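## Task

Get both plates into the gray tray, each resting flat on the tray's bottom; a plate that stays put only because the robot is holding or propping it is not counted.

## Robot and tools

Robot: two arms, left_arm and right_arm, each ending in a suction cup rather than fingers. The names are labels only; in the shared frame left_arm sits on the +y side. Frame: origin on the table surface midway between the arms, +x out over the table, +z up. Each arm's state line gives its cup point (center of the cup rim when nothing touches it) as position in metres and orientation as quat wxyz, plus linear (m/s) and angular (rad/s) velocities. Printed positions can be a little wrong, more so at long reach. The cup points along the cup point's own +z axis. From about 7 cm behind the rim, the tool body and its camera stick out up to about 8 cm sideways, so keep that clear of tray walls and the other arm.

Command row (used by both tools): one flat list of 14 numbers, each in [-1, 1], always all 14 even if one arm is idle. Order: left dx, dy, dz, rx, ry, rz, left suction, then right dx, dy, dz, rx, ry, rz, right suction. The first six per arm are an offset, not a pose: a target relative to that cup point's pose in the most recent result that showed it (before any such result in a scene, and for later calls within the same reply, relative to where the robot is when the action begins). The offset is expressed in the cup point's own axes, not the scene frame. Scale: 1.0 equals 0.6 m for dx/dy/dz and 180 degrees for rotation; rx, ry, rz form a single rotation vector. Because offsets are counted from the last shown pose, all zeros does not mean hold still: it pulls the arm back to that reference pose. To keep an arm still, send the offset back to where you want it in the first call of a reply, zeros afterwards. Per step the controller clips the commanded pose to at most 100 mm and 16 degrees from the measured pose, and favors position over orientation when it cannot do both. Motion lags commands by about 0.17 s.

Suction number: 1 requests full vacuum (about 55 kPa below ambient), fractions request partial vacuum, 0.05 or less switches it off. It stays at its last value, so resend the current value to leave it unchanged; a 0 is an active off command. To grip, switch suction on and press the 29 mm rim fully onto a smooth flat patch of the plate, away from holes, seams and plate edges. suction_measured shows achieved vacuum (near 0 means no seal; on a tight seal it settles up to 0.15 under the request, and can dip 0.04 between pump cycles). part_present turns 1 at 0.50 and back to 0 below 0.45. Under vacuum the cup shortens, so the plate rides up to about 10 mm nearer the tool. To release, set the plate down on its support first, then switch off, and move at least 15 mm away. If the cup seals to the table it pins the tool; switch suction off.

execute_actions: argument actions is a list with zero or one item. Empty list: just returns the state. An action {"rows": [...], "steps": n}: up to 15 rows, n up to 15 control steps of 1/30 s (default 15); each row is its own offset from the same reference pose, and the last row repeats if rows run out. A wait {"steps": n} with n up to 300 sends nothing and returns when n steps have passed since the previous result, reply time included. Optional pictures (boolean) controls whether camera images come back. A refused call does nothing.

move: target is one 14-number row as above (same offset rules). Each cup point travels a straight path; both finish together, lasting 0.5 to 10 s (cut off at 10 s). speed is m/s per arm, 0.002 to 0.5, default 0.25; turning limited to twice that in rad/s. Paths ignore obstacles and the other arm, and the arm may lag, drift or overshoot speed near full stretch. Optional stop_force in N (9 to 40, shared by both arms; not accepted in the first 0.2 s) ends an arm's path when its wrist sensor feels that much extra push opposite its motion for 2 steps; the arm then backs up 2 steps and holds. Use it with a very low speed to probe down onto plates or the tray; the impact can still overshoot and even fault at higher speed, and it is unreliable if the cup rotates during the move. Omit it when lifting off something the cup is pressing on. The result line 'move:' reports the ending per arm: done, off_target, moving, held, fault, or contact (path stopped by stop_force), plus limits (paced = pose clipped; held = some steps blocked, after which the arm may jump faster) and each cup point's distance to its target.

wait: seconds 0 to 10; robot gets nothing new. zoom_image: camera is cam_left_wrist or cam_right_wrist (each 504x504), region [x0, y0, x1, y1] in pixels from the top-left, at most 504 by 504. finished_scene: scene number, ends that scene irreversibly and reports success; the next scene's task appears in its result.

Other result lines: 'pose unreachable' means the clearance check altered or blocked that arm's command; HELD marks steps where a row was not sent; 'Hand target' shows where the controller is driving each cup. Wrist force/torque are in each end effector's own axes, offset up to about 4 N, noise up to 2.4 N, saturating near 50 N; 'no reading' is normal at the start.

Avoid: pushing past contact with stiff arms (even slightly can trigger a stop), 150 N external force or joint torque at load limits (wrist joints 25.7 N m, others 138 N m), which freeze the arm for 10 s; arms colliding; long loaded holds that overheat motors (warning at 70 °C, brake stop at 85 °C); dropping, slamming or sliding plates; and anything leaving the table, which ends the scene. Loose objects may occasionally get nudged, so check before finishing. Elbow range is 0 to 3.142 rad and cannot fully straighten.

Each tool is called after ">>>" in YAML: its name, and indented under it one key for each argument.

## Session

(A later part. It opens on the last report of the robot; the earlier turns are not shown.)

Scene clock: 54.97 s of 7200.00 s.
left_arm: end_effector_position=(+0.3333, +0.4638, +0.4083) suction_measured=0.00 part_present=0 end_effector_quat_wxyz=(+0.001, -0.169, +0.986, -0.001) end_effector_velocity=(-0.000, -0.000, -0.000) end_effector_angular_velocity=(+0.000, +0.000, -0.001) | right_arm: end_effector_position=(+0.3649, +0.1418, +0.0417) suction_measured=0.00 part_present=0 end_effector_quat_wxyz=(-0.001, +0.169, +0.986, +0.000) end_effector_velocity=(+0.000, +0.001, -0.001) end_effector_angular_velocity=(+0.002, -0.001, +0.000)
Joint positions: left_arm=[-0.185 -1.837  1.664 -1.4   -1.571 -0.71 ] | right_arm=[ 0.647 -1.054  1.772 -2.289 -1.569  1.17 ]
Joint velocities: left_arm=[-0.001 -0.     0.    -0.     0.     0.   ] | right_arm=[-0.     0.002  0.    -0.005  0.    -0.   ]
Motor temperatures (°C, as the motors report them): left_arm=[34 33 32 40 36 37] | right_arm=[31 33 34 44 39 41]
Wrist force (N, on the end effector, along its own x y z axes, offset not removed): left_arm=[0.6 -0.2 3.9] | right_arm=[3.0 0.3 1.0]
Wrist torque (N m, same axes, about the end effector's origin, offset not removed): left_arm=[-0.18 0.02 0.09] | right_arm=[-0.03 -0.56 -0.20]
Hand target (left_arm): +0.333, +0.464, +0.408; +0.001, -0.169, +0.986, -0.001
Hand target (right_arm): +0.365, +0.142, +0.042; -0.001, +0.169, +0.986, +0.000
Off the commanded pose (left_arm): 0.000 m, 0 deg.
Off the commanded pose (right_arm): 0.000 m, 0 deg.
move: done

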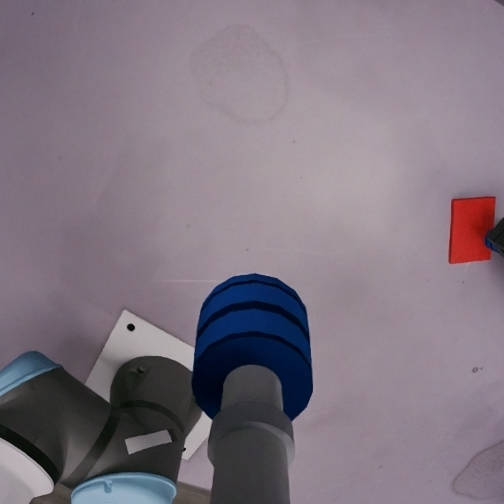

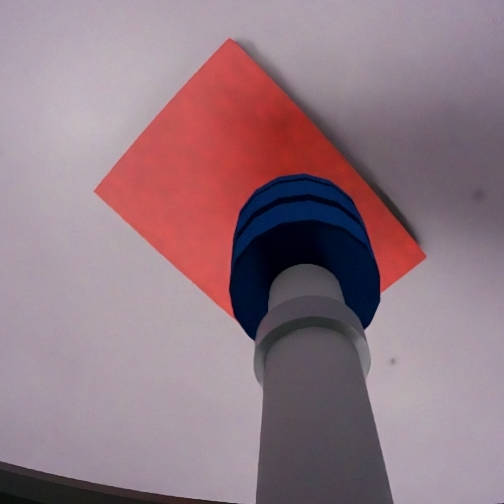

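>>> move:
  target: [0,0,0,0,0,0,0,0.013,0.017,0.03,0,0,0,0]
  speed: 0.1

>>> move:
  target: [0,0,0,0,0,0,0,0,0,0.036,0,0,0,1]
  speed: 0.007
  stop_force: 10

>>> move:
  target: [0,0,0,0,0,0,0,0,0,-0.2,0,0,0,1]
  speed: 0.15

>>> move:
  target: [0,0,0,0,0,0,0,-0.212,-0.498,0,0,0,0.11,1]

>>> move:
  target: [0,0,0,0,0,0,0,0,0,0.165,0,0,0,1]
  speed: 0.02
  stop_force: 10

>>> move:
  target: [0,0,0,0,0,0,0,0,0,0.045,0,0,0,1]
  speed: 0.005
  stop_force: 10

Scene clock: 64.63 s of 7200.00 s.
left_arm: end_effector_position=(+0.3333, +0.4638, +0.4083) suction_measured=0.00 part_present=0 end_effector_quat_wxyz=(+0.001, -0.169, +0.986, -0.001) end_effector_velocity=(-0.000, -0.001, -0.000) end_effector_angular_velocity=(+0.000, +0.000, -0.002) | right_arm: end_effector_position=(+0.3609, +0.1539, +0.0238) suction_measured=0.00 part_present=0 end_effector_quat_wxyz=(-0.001, +0.169, +0.986, +0.000) end_effector_velocity=(-0.000, +0.001, -0.002) end_effector_angular_velocity=(-0.001, +0.001, -0.000)
Joint positions: left_arm=[-0.185 -1.837  1.664 -1.4   -1.571 -0.71 ] | right_arm=[ 0.666 -1.009  1.756 -2.318 -1.569  1.188]
Joint velocities: left_arm=[-0.002  0.     0.    -0.     0.     0.   ] | right_arm=[ 0.001  0.004 -0.002 -0.002  0.     0.001]
Motor temperatures (°C, as the motors report them): left_arm=[34 33 32 40 36 37] | right_arm=[31 33 34 44 39 41]
Wrist force (N, on the end effector, along its own x y z axes, offset not removed): left_arm=[-3.2 0.2 -1.7] | right_arm=[1.2 0.0 2.0]
Wrist torque (N m, same axes, about the end effector's origin, offset not removed): left_arm=[-0.23 0.39 0.03] | right_arm=[-0.13 -0.38 -0.18]
Hand target (left_arm): +0.333, +0.464, +0.408; +0.001, -0.169, +0.986, -0.001
Hand target (right_arm): +0.361, +0.154, +0.024; -0.001, +0.169, +0.986, +0.000
Off the commanded pose (left_arm): 0.000 m, 0 deg.
Off the commanded pose (right_arm): 0.000 m, 0 deg.
After step 90, 5.83 s passed at rest.
move: done

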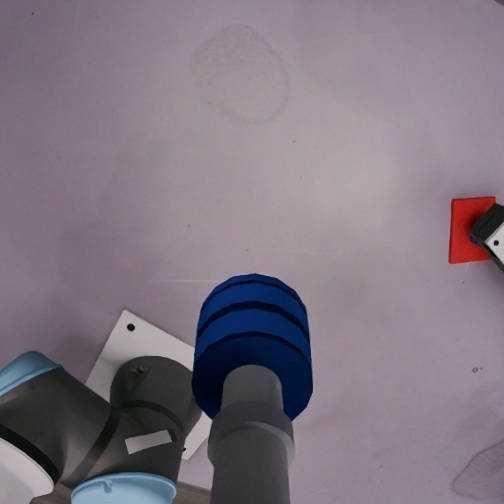

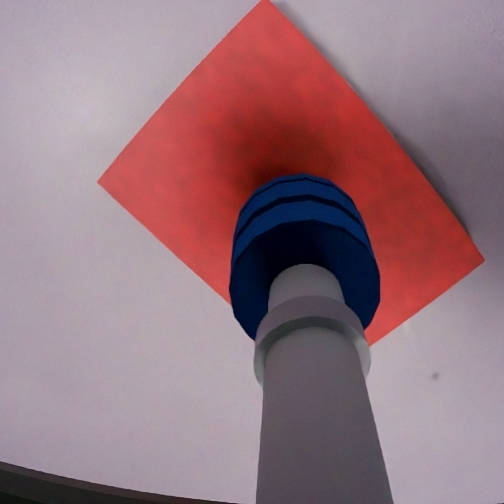

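Scene clock: 67.93 s of 7200.00 s.
left_arm: end_effector_position=(+0.3333, +0.4638, +0.4083) suction_measured=0.00 part_present=0 end_effector_quat_wxyz=(+0.001, -0.169, +0.986, -0.001) end_effector_velocity=(+0.000, +0.000, +0.000) end_effector_angular_velocity=(-0.000, -0.000, +0.001) | right_arm: end_effector_position=(+0.3609, +0.1539, +0.0023) suction_measured=0.99 part_present=1 end_effector_quat_wxyz=(-0.001, +0.169, +0.986, +0.000) end_effector_velocity=(-0.000, +0.000, -0.001) end_effector_angular_velocity=(+0.000, +0.000, +0.001)
Joint positions: left_arm=[-0.185 -1.837  1.664 -1.4   -1.571 -0.71 ] | right_arm=[ 0.666 -0.974  1.767 -2.364 -1.569  1.188]
Joint velocities: left_arm=[ 0.001 -0.    -0.    -0.    -0.     0.   ] | right_arm=[ 0.001  0.002  0.001 -0.003  0.    -0.   ]
Motor temperatures (°C, as the motors report them): left_arm=[34 33 32 40 36 37] | right_arm=[31 33 34 44 39 41]
Wrist force (N, on the end effector, along its own x y z axes, offset not removed): left_arm=[0.3 -1.9 2.0] | right_arm=[4.5 -0.5 0.8]
Wrist torque (N m, same axes, about the end effector's origin, offset not removed): left_arm=[-0.27 0.07 -0.09] | right_arm=[-0.27 -0.84 -0.31]
Hand target (left_arm): +0.333, +0.464, +0.408; +0.001, -0.169, +0.986, -0.001
Hand target (right_arm): +0.361, +0.154, +0.002; -0.001, +0.169, +0.986, +0.000
Off the commanded pose (left_arm): 0.000 m, 0 deg.
Off the commanded pose (right_arm): 0.000 m, 0 deg.
move: done

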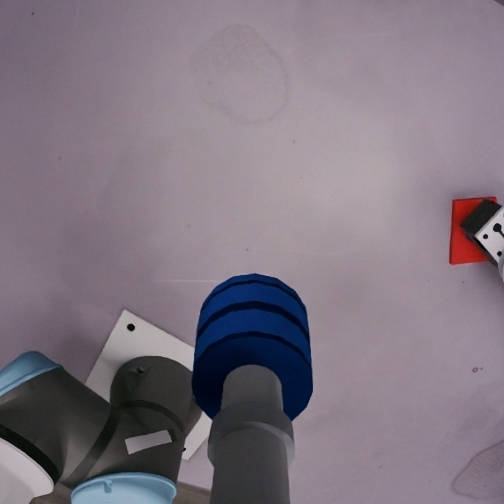

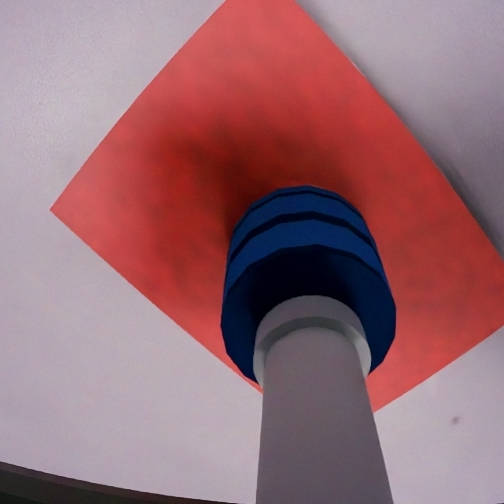

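Scene clock: 69.23 s of 7200.00 s.
left_arm: end_effector_position=(+0.3333, +0.4638, +0.4083) suction_measured=0.00 part_present=0 end_effector_quat_wxyz=(+0.001, -0.169, +0.986, -0.001) end_effector_velocity=(+0.000, +0.001, -0.000) end_effector_angular_velocity=(+0.000, +0.000, +0.001) | right_arm: end_effector_position=(+0.3609, +0.1540, +0.1222) suction_measured=0.96 part_present=1 end_effector_quat_wxyz=(-0.001, +0.169, +0.986, +0.000) end_effector_velocity=(+0.000, -0.000, +0.001) end_effector_angular_velocity=(-0.001, +0.001, -0.003)
Joint positions: left_arm=[-0.185 -1.837  1.664 -1.4   -1.571 -0.71 ] | right_arm=[ 0.666 -1.148  1.671 -2.094 -1.569  1.189]
Joint velocities: left_arm=[0.001 0.    0.    0.    0.    0.   ] | right_arm=[-0.001 -0.002 -0.002  0.005 -0.     0.002]
Motor temperatures (°C, as the motors report them): left_arm=[34 33 32 40 36 37] | right_arm=[31 33 34 44 39 41]
Wrist force (N, on the end effector, along its own x y z axes, offset not removed): left_arm=[-0.8 -0.3 2.3] | right_arm=[1.1 1.2 -0.6]
Wrist torque (N m, same axes, about the end effector's origin, offset not removed): left_arm=[-0.07 0.14 0.03] | right_arm=[0.11 -0.14 -0.21]
Hand target (left_arm): +0.333, +0.464, +0.408; +0.001, -0.169, +0.986, -0.001
Hand target (right_arm): +0.361, +0.154, +0.122; -0.001, +0.169, +0.986, +0.000
Off the commanded pose (left_arm): 0.000 m, 0 deg.
Off the commanded pose (right_arm): 0.000 m, 0 deg.
move: done

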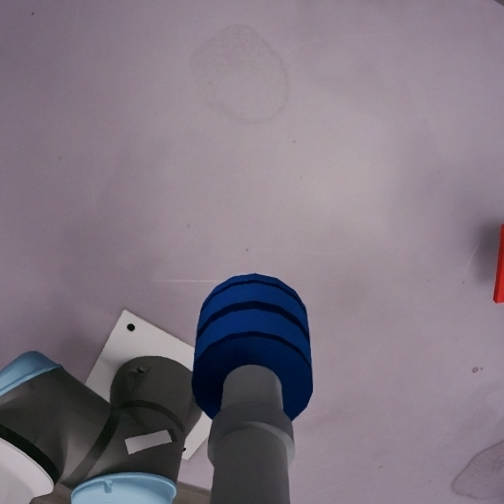

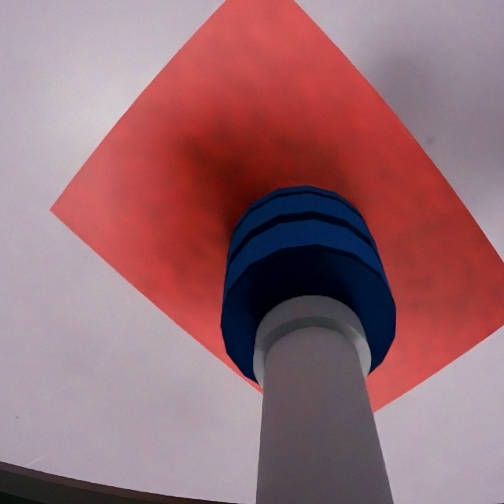

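Scene clock: 71.13 s of 7200.00 s.
left_arm: end_effector_position=(+0.3333, +0.4638, +0.4083) suction_measured=0.00 part_present=0 end_effector_quat_wxyz=(+0.001, -0.169, +0.986, -0.001) end_effector_velocity=(-0.000, +0.001, -0.000) end_effector_angular_velocity=(+0.000, +0.000, +0.002) | right_arm: end_effector_position=(+0.3819, -0.1701, +0.1225) suction_measured=0.98 part_present=1 end_effector_quat_wxyz=(-0.000, +0.336, +0.942, +0.001) end_effector_velocity=(+0.000, -0.002, +0.001) end_effector_angular_velocity=(+0.001, -0.001, -0.001)
Joint positions: left_arm=[-0.185 -1.837  1.664 -1.4   -1.571 -0.71 ] | right_arm=[ 0.076 -1.674  2.303 -2.199 -1.569  0.945]
Joint velocities: left_arm=[ 0.002 -0.     0.     0.     0.     0.   ] | right_arm=[-0.005 -0.004  0.002  0.001  0.001 -0.004]
Motor temperatures (°C, as the motors report them): left_arm=[34 33 32 40 36 37] | right_arm=[31 33 34 44 39 41]
Wrist force (N, on the end effector, along its own x y z axes, offset not removed): left_arm=[-2.6 1.5 0.2] | right_arm=[1.6 2.4 0.1]
Wrist torque (N m, same axes, about the end effector's origin, offset not removed): left_arm=[-0.05 0.36 0.05] | right_arm=[0.27 -0.35 -0.08]
Hand target (left_arm): +0.333, +0.464, +0.408; +0.001, -0.169, +0.986, -0.001
Hand target (right_arm): +0.382, -0.170, +0.123; -0.000, +0.336, +0.942, +0.001
Off the commanded pose (left_arm): 0.000 m, 0 deg.
Off the commanded pose (right_arm): 0.001 m, 0 deg.
move: done

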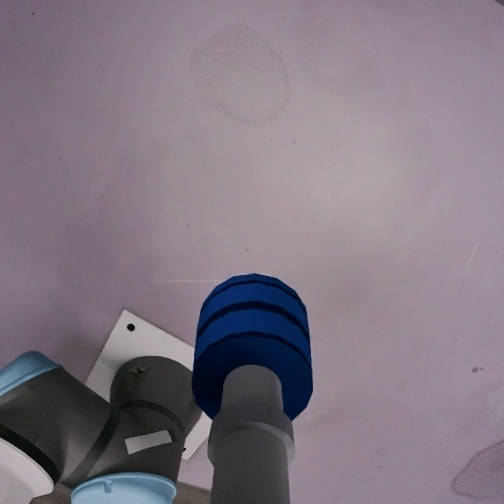

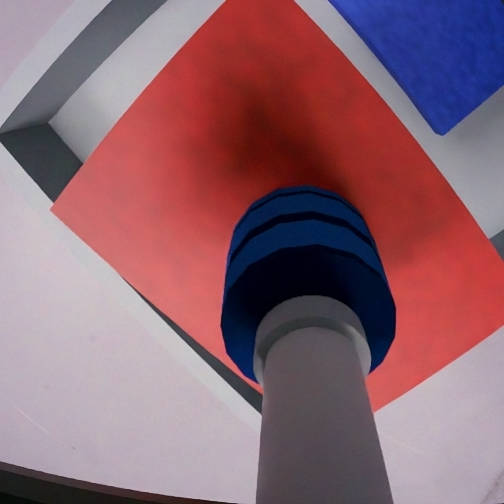

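Scene clock: 76.37 s of 7200.00 s.
left_arm: end_effector_position=(+0.3333, +0.4638, +0.4083) suction_measured=0.00 part_present=0 end_effector_quat_wxyz=(+0.001, -0.169, +0.986, -0.001) end_effector_velocity=(+0.000, -0.001, +0.000) end_effector_angular_velocity=(-0.000, -0.000, -0.002) | right_arm: end_effector_position=(+0.3819, -0.1701, +0.0236) suction_measured=0.98 part_present=1 end_effector_quat_wxyz=(-0.000, +0.336, +0.942, +0.001) end_effector_velocity=(-0.000, +0.000, -0.002) end_effector_angular_velocity=(-0.000, +0.000, +0.000)
Joint positions: left_arm=[-0.185 -1.837  1.664 -1.4   -1.571 -0.71 ] | right_arm=[ 0.076 -1.434  2.424 -2.561 -1.569  0.945]
Joint velocities: left_arm=[-0.002 -0.    -0.    -0.    -0.    -0.   ] | right_arm=[ 0.     0.006  0.001 -0.007  0.     0.   ]
Motor temperatures (°C, as the motors report them): left_arm=[34 33 32 40 36 37] | right_arm=[31 33 34 44 39 41]
Wrist force (N, on the end effector, along its own x y z axes, offset not removed): left_arm=[-0.4 -0.6 -0.8] | right_arm=[2.2 0.6 0.1]
Wrist torque (N m, same axes, about the end effector's origin, offset not removed): left_arm=[-0.32 0.02 0.03] | right_arm=[0.11 -0.49 -0.20]
Hand target (left_arm): +0.333, +0.464, +0.408; +0.001, -0.169, +0.986, -0.001
Hand target (right_arm): +0.382, -0.170, +0.023; -0.000, +0.336, +0.942, +0.001
Off the commanded pose (left_arm): 0.000 m, 0 deg.
Off the commanded pose (right_arm): 0.000 m, 0 deg.
move: done

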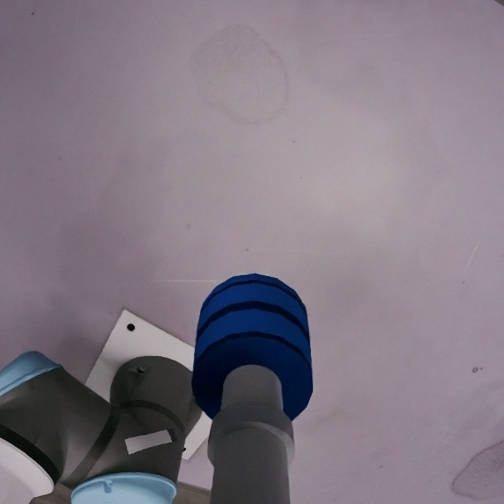

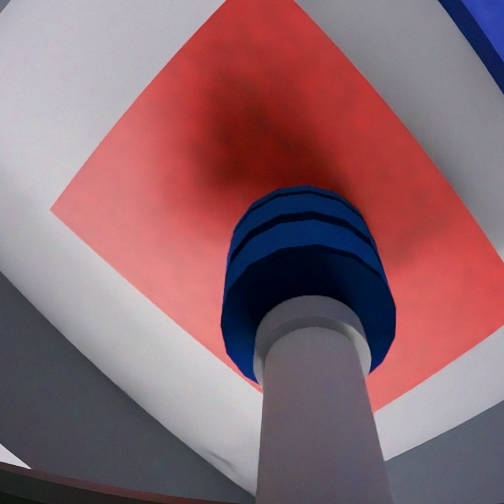

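Scene clock: 81.17 s of 7200.00 s.
left_arm: end_effector_position=(+0.3333, +0.4638, +0.4083) suction_measured=0.00 part_present=0 end_effector_quat_wxyz=(+0.001, -0.169, +0.986, -0.001) end_effector_velocity=(+0.000, -0.000, -0.000) end_effector_angular_velocity=(+0.001, -0.000, -0.001) | right_arm: end_effector_position=(+0.3818, -0.1701, +0.0014) suction_measured=0.96 part_present=1 end_effector_quat_wxyz=(-0.000, +0.336, +0.942, +0.001) end_effector_velocity=(-0.001, +0.000, +0.001) end_effector_angular_velocity=(-0.000, +0.002, +0.003)
Joint positions: left_arm=[-0.185 -1.837  1.664 -1.4   -1.571 -0.71 ] | right_arm=[ 0.076 -1.365  2.44  -2.646 -1.569  0.945]
Joint velocities: left_arm=[-0.001 -0.     0.    -0.     0.001 -0.   ] | right_arm=[ 0.001 -0.005 -0.001  0.008 -0.    -0.002]
Motor temperatures (°C, as the motors report them): left_arm=[34 33 32 40 36 37] | right_arm=[31 33 34 44 39 41]
Wrist force (N, on the end effector, along its own x y z axes, offset not removed): left_arm=[-0.1 0.6 1.5] | right_arm=[6.3 -5.2 -29.3]
Wrist torque (N m, same axes, about the end effector's origin, offset not removed): left_arm=[0.18 0.07 0.11] | right_arm=[-0.24 -0.57 -0.22]
Hand target (left_arm): +0.333, +0.464, +0.408; +0.001, -0.169, +0.986, -0.001
Hand target (right_arm): +0.382, -0.170, +0.002; -0.000, +0.336, +0.942, +0.001
Off the commanded pose (left_arm): 0.000 m, 0 deg.
Off the commanded pose (right_arm): 0.005 m, 0 deg.
move: contact (right_arm)

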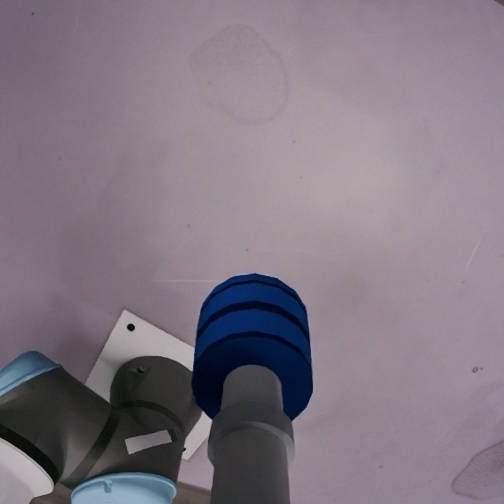

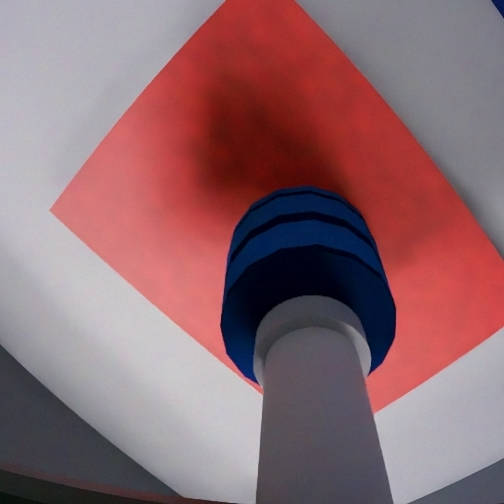

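>>> move:
  target: [0,0,0,0,0,0,0,0,0,-0.005,0,0,0,0]
  speed: 0.004

>>> move:
  target: [0,0,0,0,0,0,0,0,0,-0.2,0,0,0,0]

>>> finished_scene:
  scene: 2

Scene clock: 86.10 s of 7200.00 s.
left_arm: end_effector_position=(+0.3333, +0.4638, +0.4083) suction_measured=0.00 part_present=0 end_effector_quat_wxyz=(+0.001, -0.169, +0.986, -0.001) end_effector_velocity=(+0.000, +0.001, -0.000) end_effector_angular_velocity=(+0.000, -0.000, +0.001) | right_arm: end_effector_position=(+0.3818, -0.1701, +0.0044) suction_measured=0.00 part_present=0 end_effector_quat_wxyz=(-0.000, +0.336, +0.942, +0.001) end_effector_velocity=(+0.000, +0.000, +0.001) end_effector_angular_velocity=(+0.000, -0.001, +0.002)
Joint positions: left_arm=[-0.185 -1.837  1.664 -1.4   -1.571 -0.71 ] | right_arm=[ 0.076 -1.375  2.438 -2.635 -1.569  0.945]
Joint velocities: left_arm=[0.001 0.    0.    0.    0.    0.   ] | right_arm=[ 0.    -0.003 -0.001  0.003  0.    -0.002]
Motor temperatures (°C, as the motors report them): left_arm=[34 33 32 40 36 37] | right_arm=[31 33 34 44 39 41]
Wrist force (N, on the end effector, along its own x y z axes, offset not removed): left_arm=[-2.3 1.8 1.5] | right_arm=[2.6 0.4 -6.5]
Wrist torque (N m, same axes, about the end effector's origin, offset not removed): left_arm=[0.04 0.36 0.06] | right_arm=[-0.19 -0.50 -0.10]
Hand target (left_arm): +0.333, +0.464, +0.408; +0.001, -0.169, +0.986, -0.001
Hand target (right_arm): +0.382, -0.170, +0.004; -0.000, +0.336, +0.942, +0.001
Off the commanded pose (left_arm): 0.000 m, 0 deg.
Off the commanded pose (right_arm): 0.000 m, 0 deg.
move: done

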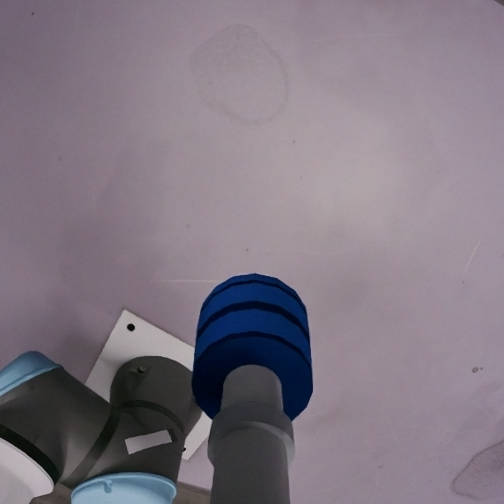

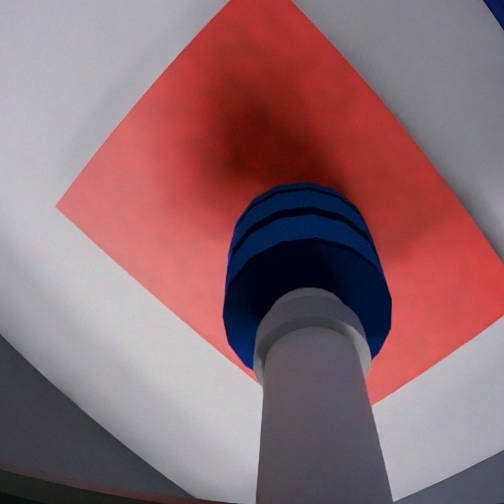

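Scene clock: 87.20 s of 7200.00 s.
left_arm: end_effector_position=(+0.3333, +0.4638, +0.4083) suction_measured=0.00 part_present=0 end_effector_quat_wxyz=(+0.001, -0.169, +0.986, -0.001) end_effector_velocity=(-0.000, -0.000, -0.000) end_effector_angular_velocity=(+0.000, +0.000, -0.001) | right_arm: end_effector_position=(+0.3819, -0.1701, +0.1244) suction_measured=0.00 part_present=0 end_effector_quat_wxyz=(-0.000, +0.336, +0.942, +0.001) end_effector_velocity=(-0.000, -0.000, +0.002) end_effector_angular_velocity=(-0.000, +0.001, -0.000)
Joint positions: left_arm=[-0.185 -1.837  1.664 -1.4   -1.571 -0.71 ] | right_arm=[ 0.076 -1.678  2.3   -2.193 -1.57   0.945]
Joint velocities: left_arm=[-0.001 -0.     0.     0.     0.    -0.   ] | right_arm=[-0.001 -0.003 -0.003  0.007  0.    -0.   ]
Motor temperatures (°C, as the motors report them): left_arm=[34 33 32 40 36 37] | right_arm=[31 33 34 44 39 41]
Wrist force (N, on the end effector, along its own x y z axes, offset not removed): left_arm=[1.5 3.7 2.3] | right_arm=[3.3 1.9 -1.0]
Wrist torque (N m, same axes, about the end effector's origin, offset not removed): left_arm=[0.33 -0.04 0.19] | right_arm=[0.31 -0.64 -0.15]
Hand target (left_arm): +0.333, +0.464, +0.408; +0.001, -0.169, +0.986, -0.001
Hand target (right_arm): +0.382, -0.170, +0.125; -0.000, +0.336, +0.942, +0.001
Off the commanded pose (left_arm): 0.000 m, 0 deg.
Off the commanded pose (right_arm): 0.000 m, 0 deg.
move: done

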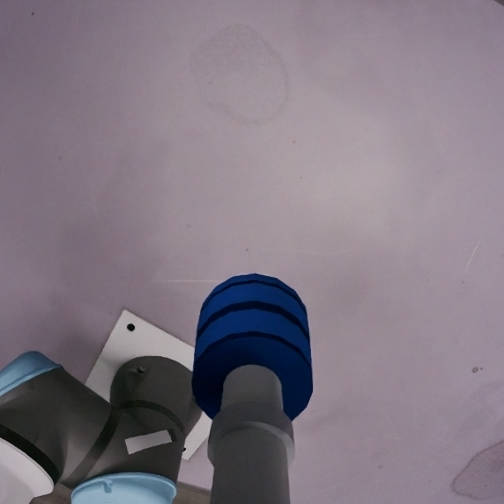

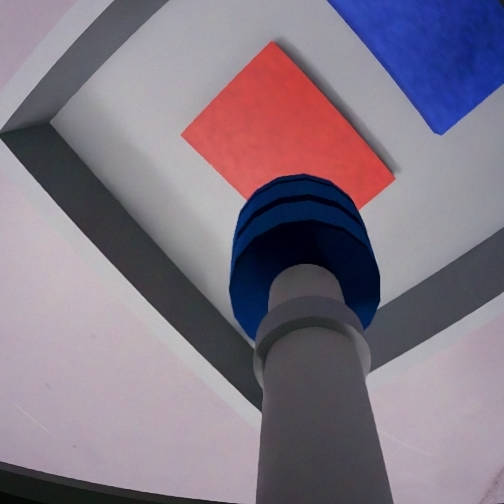

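The scene is finished: the task was done.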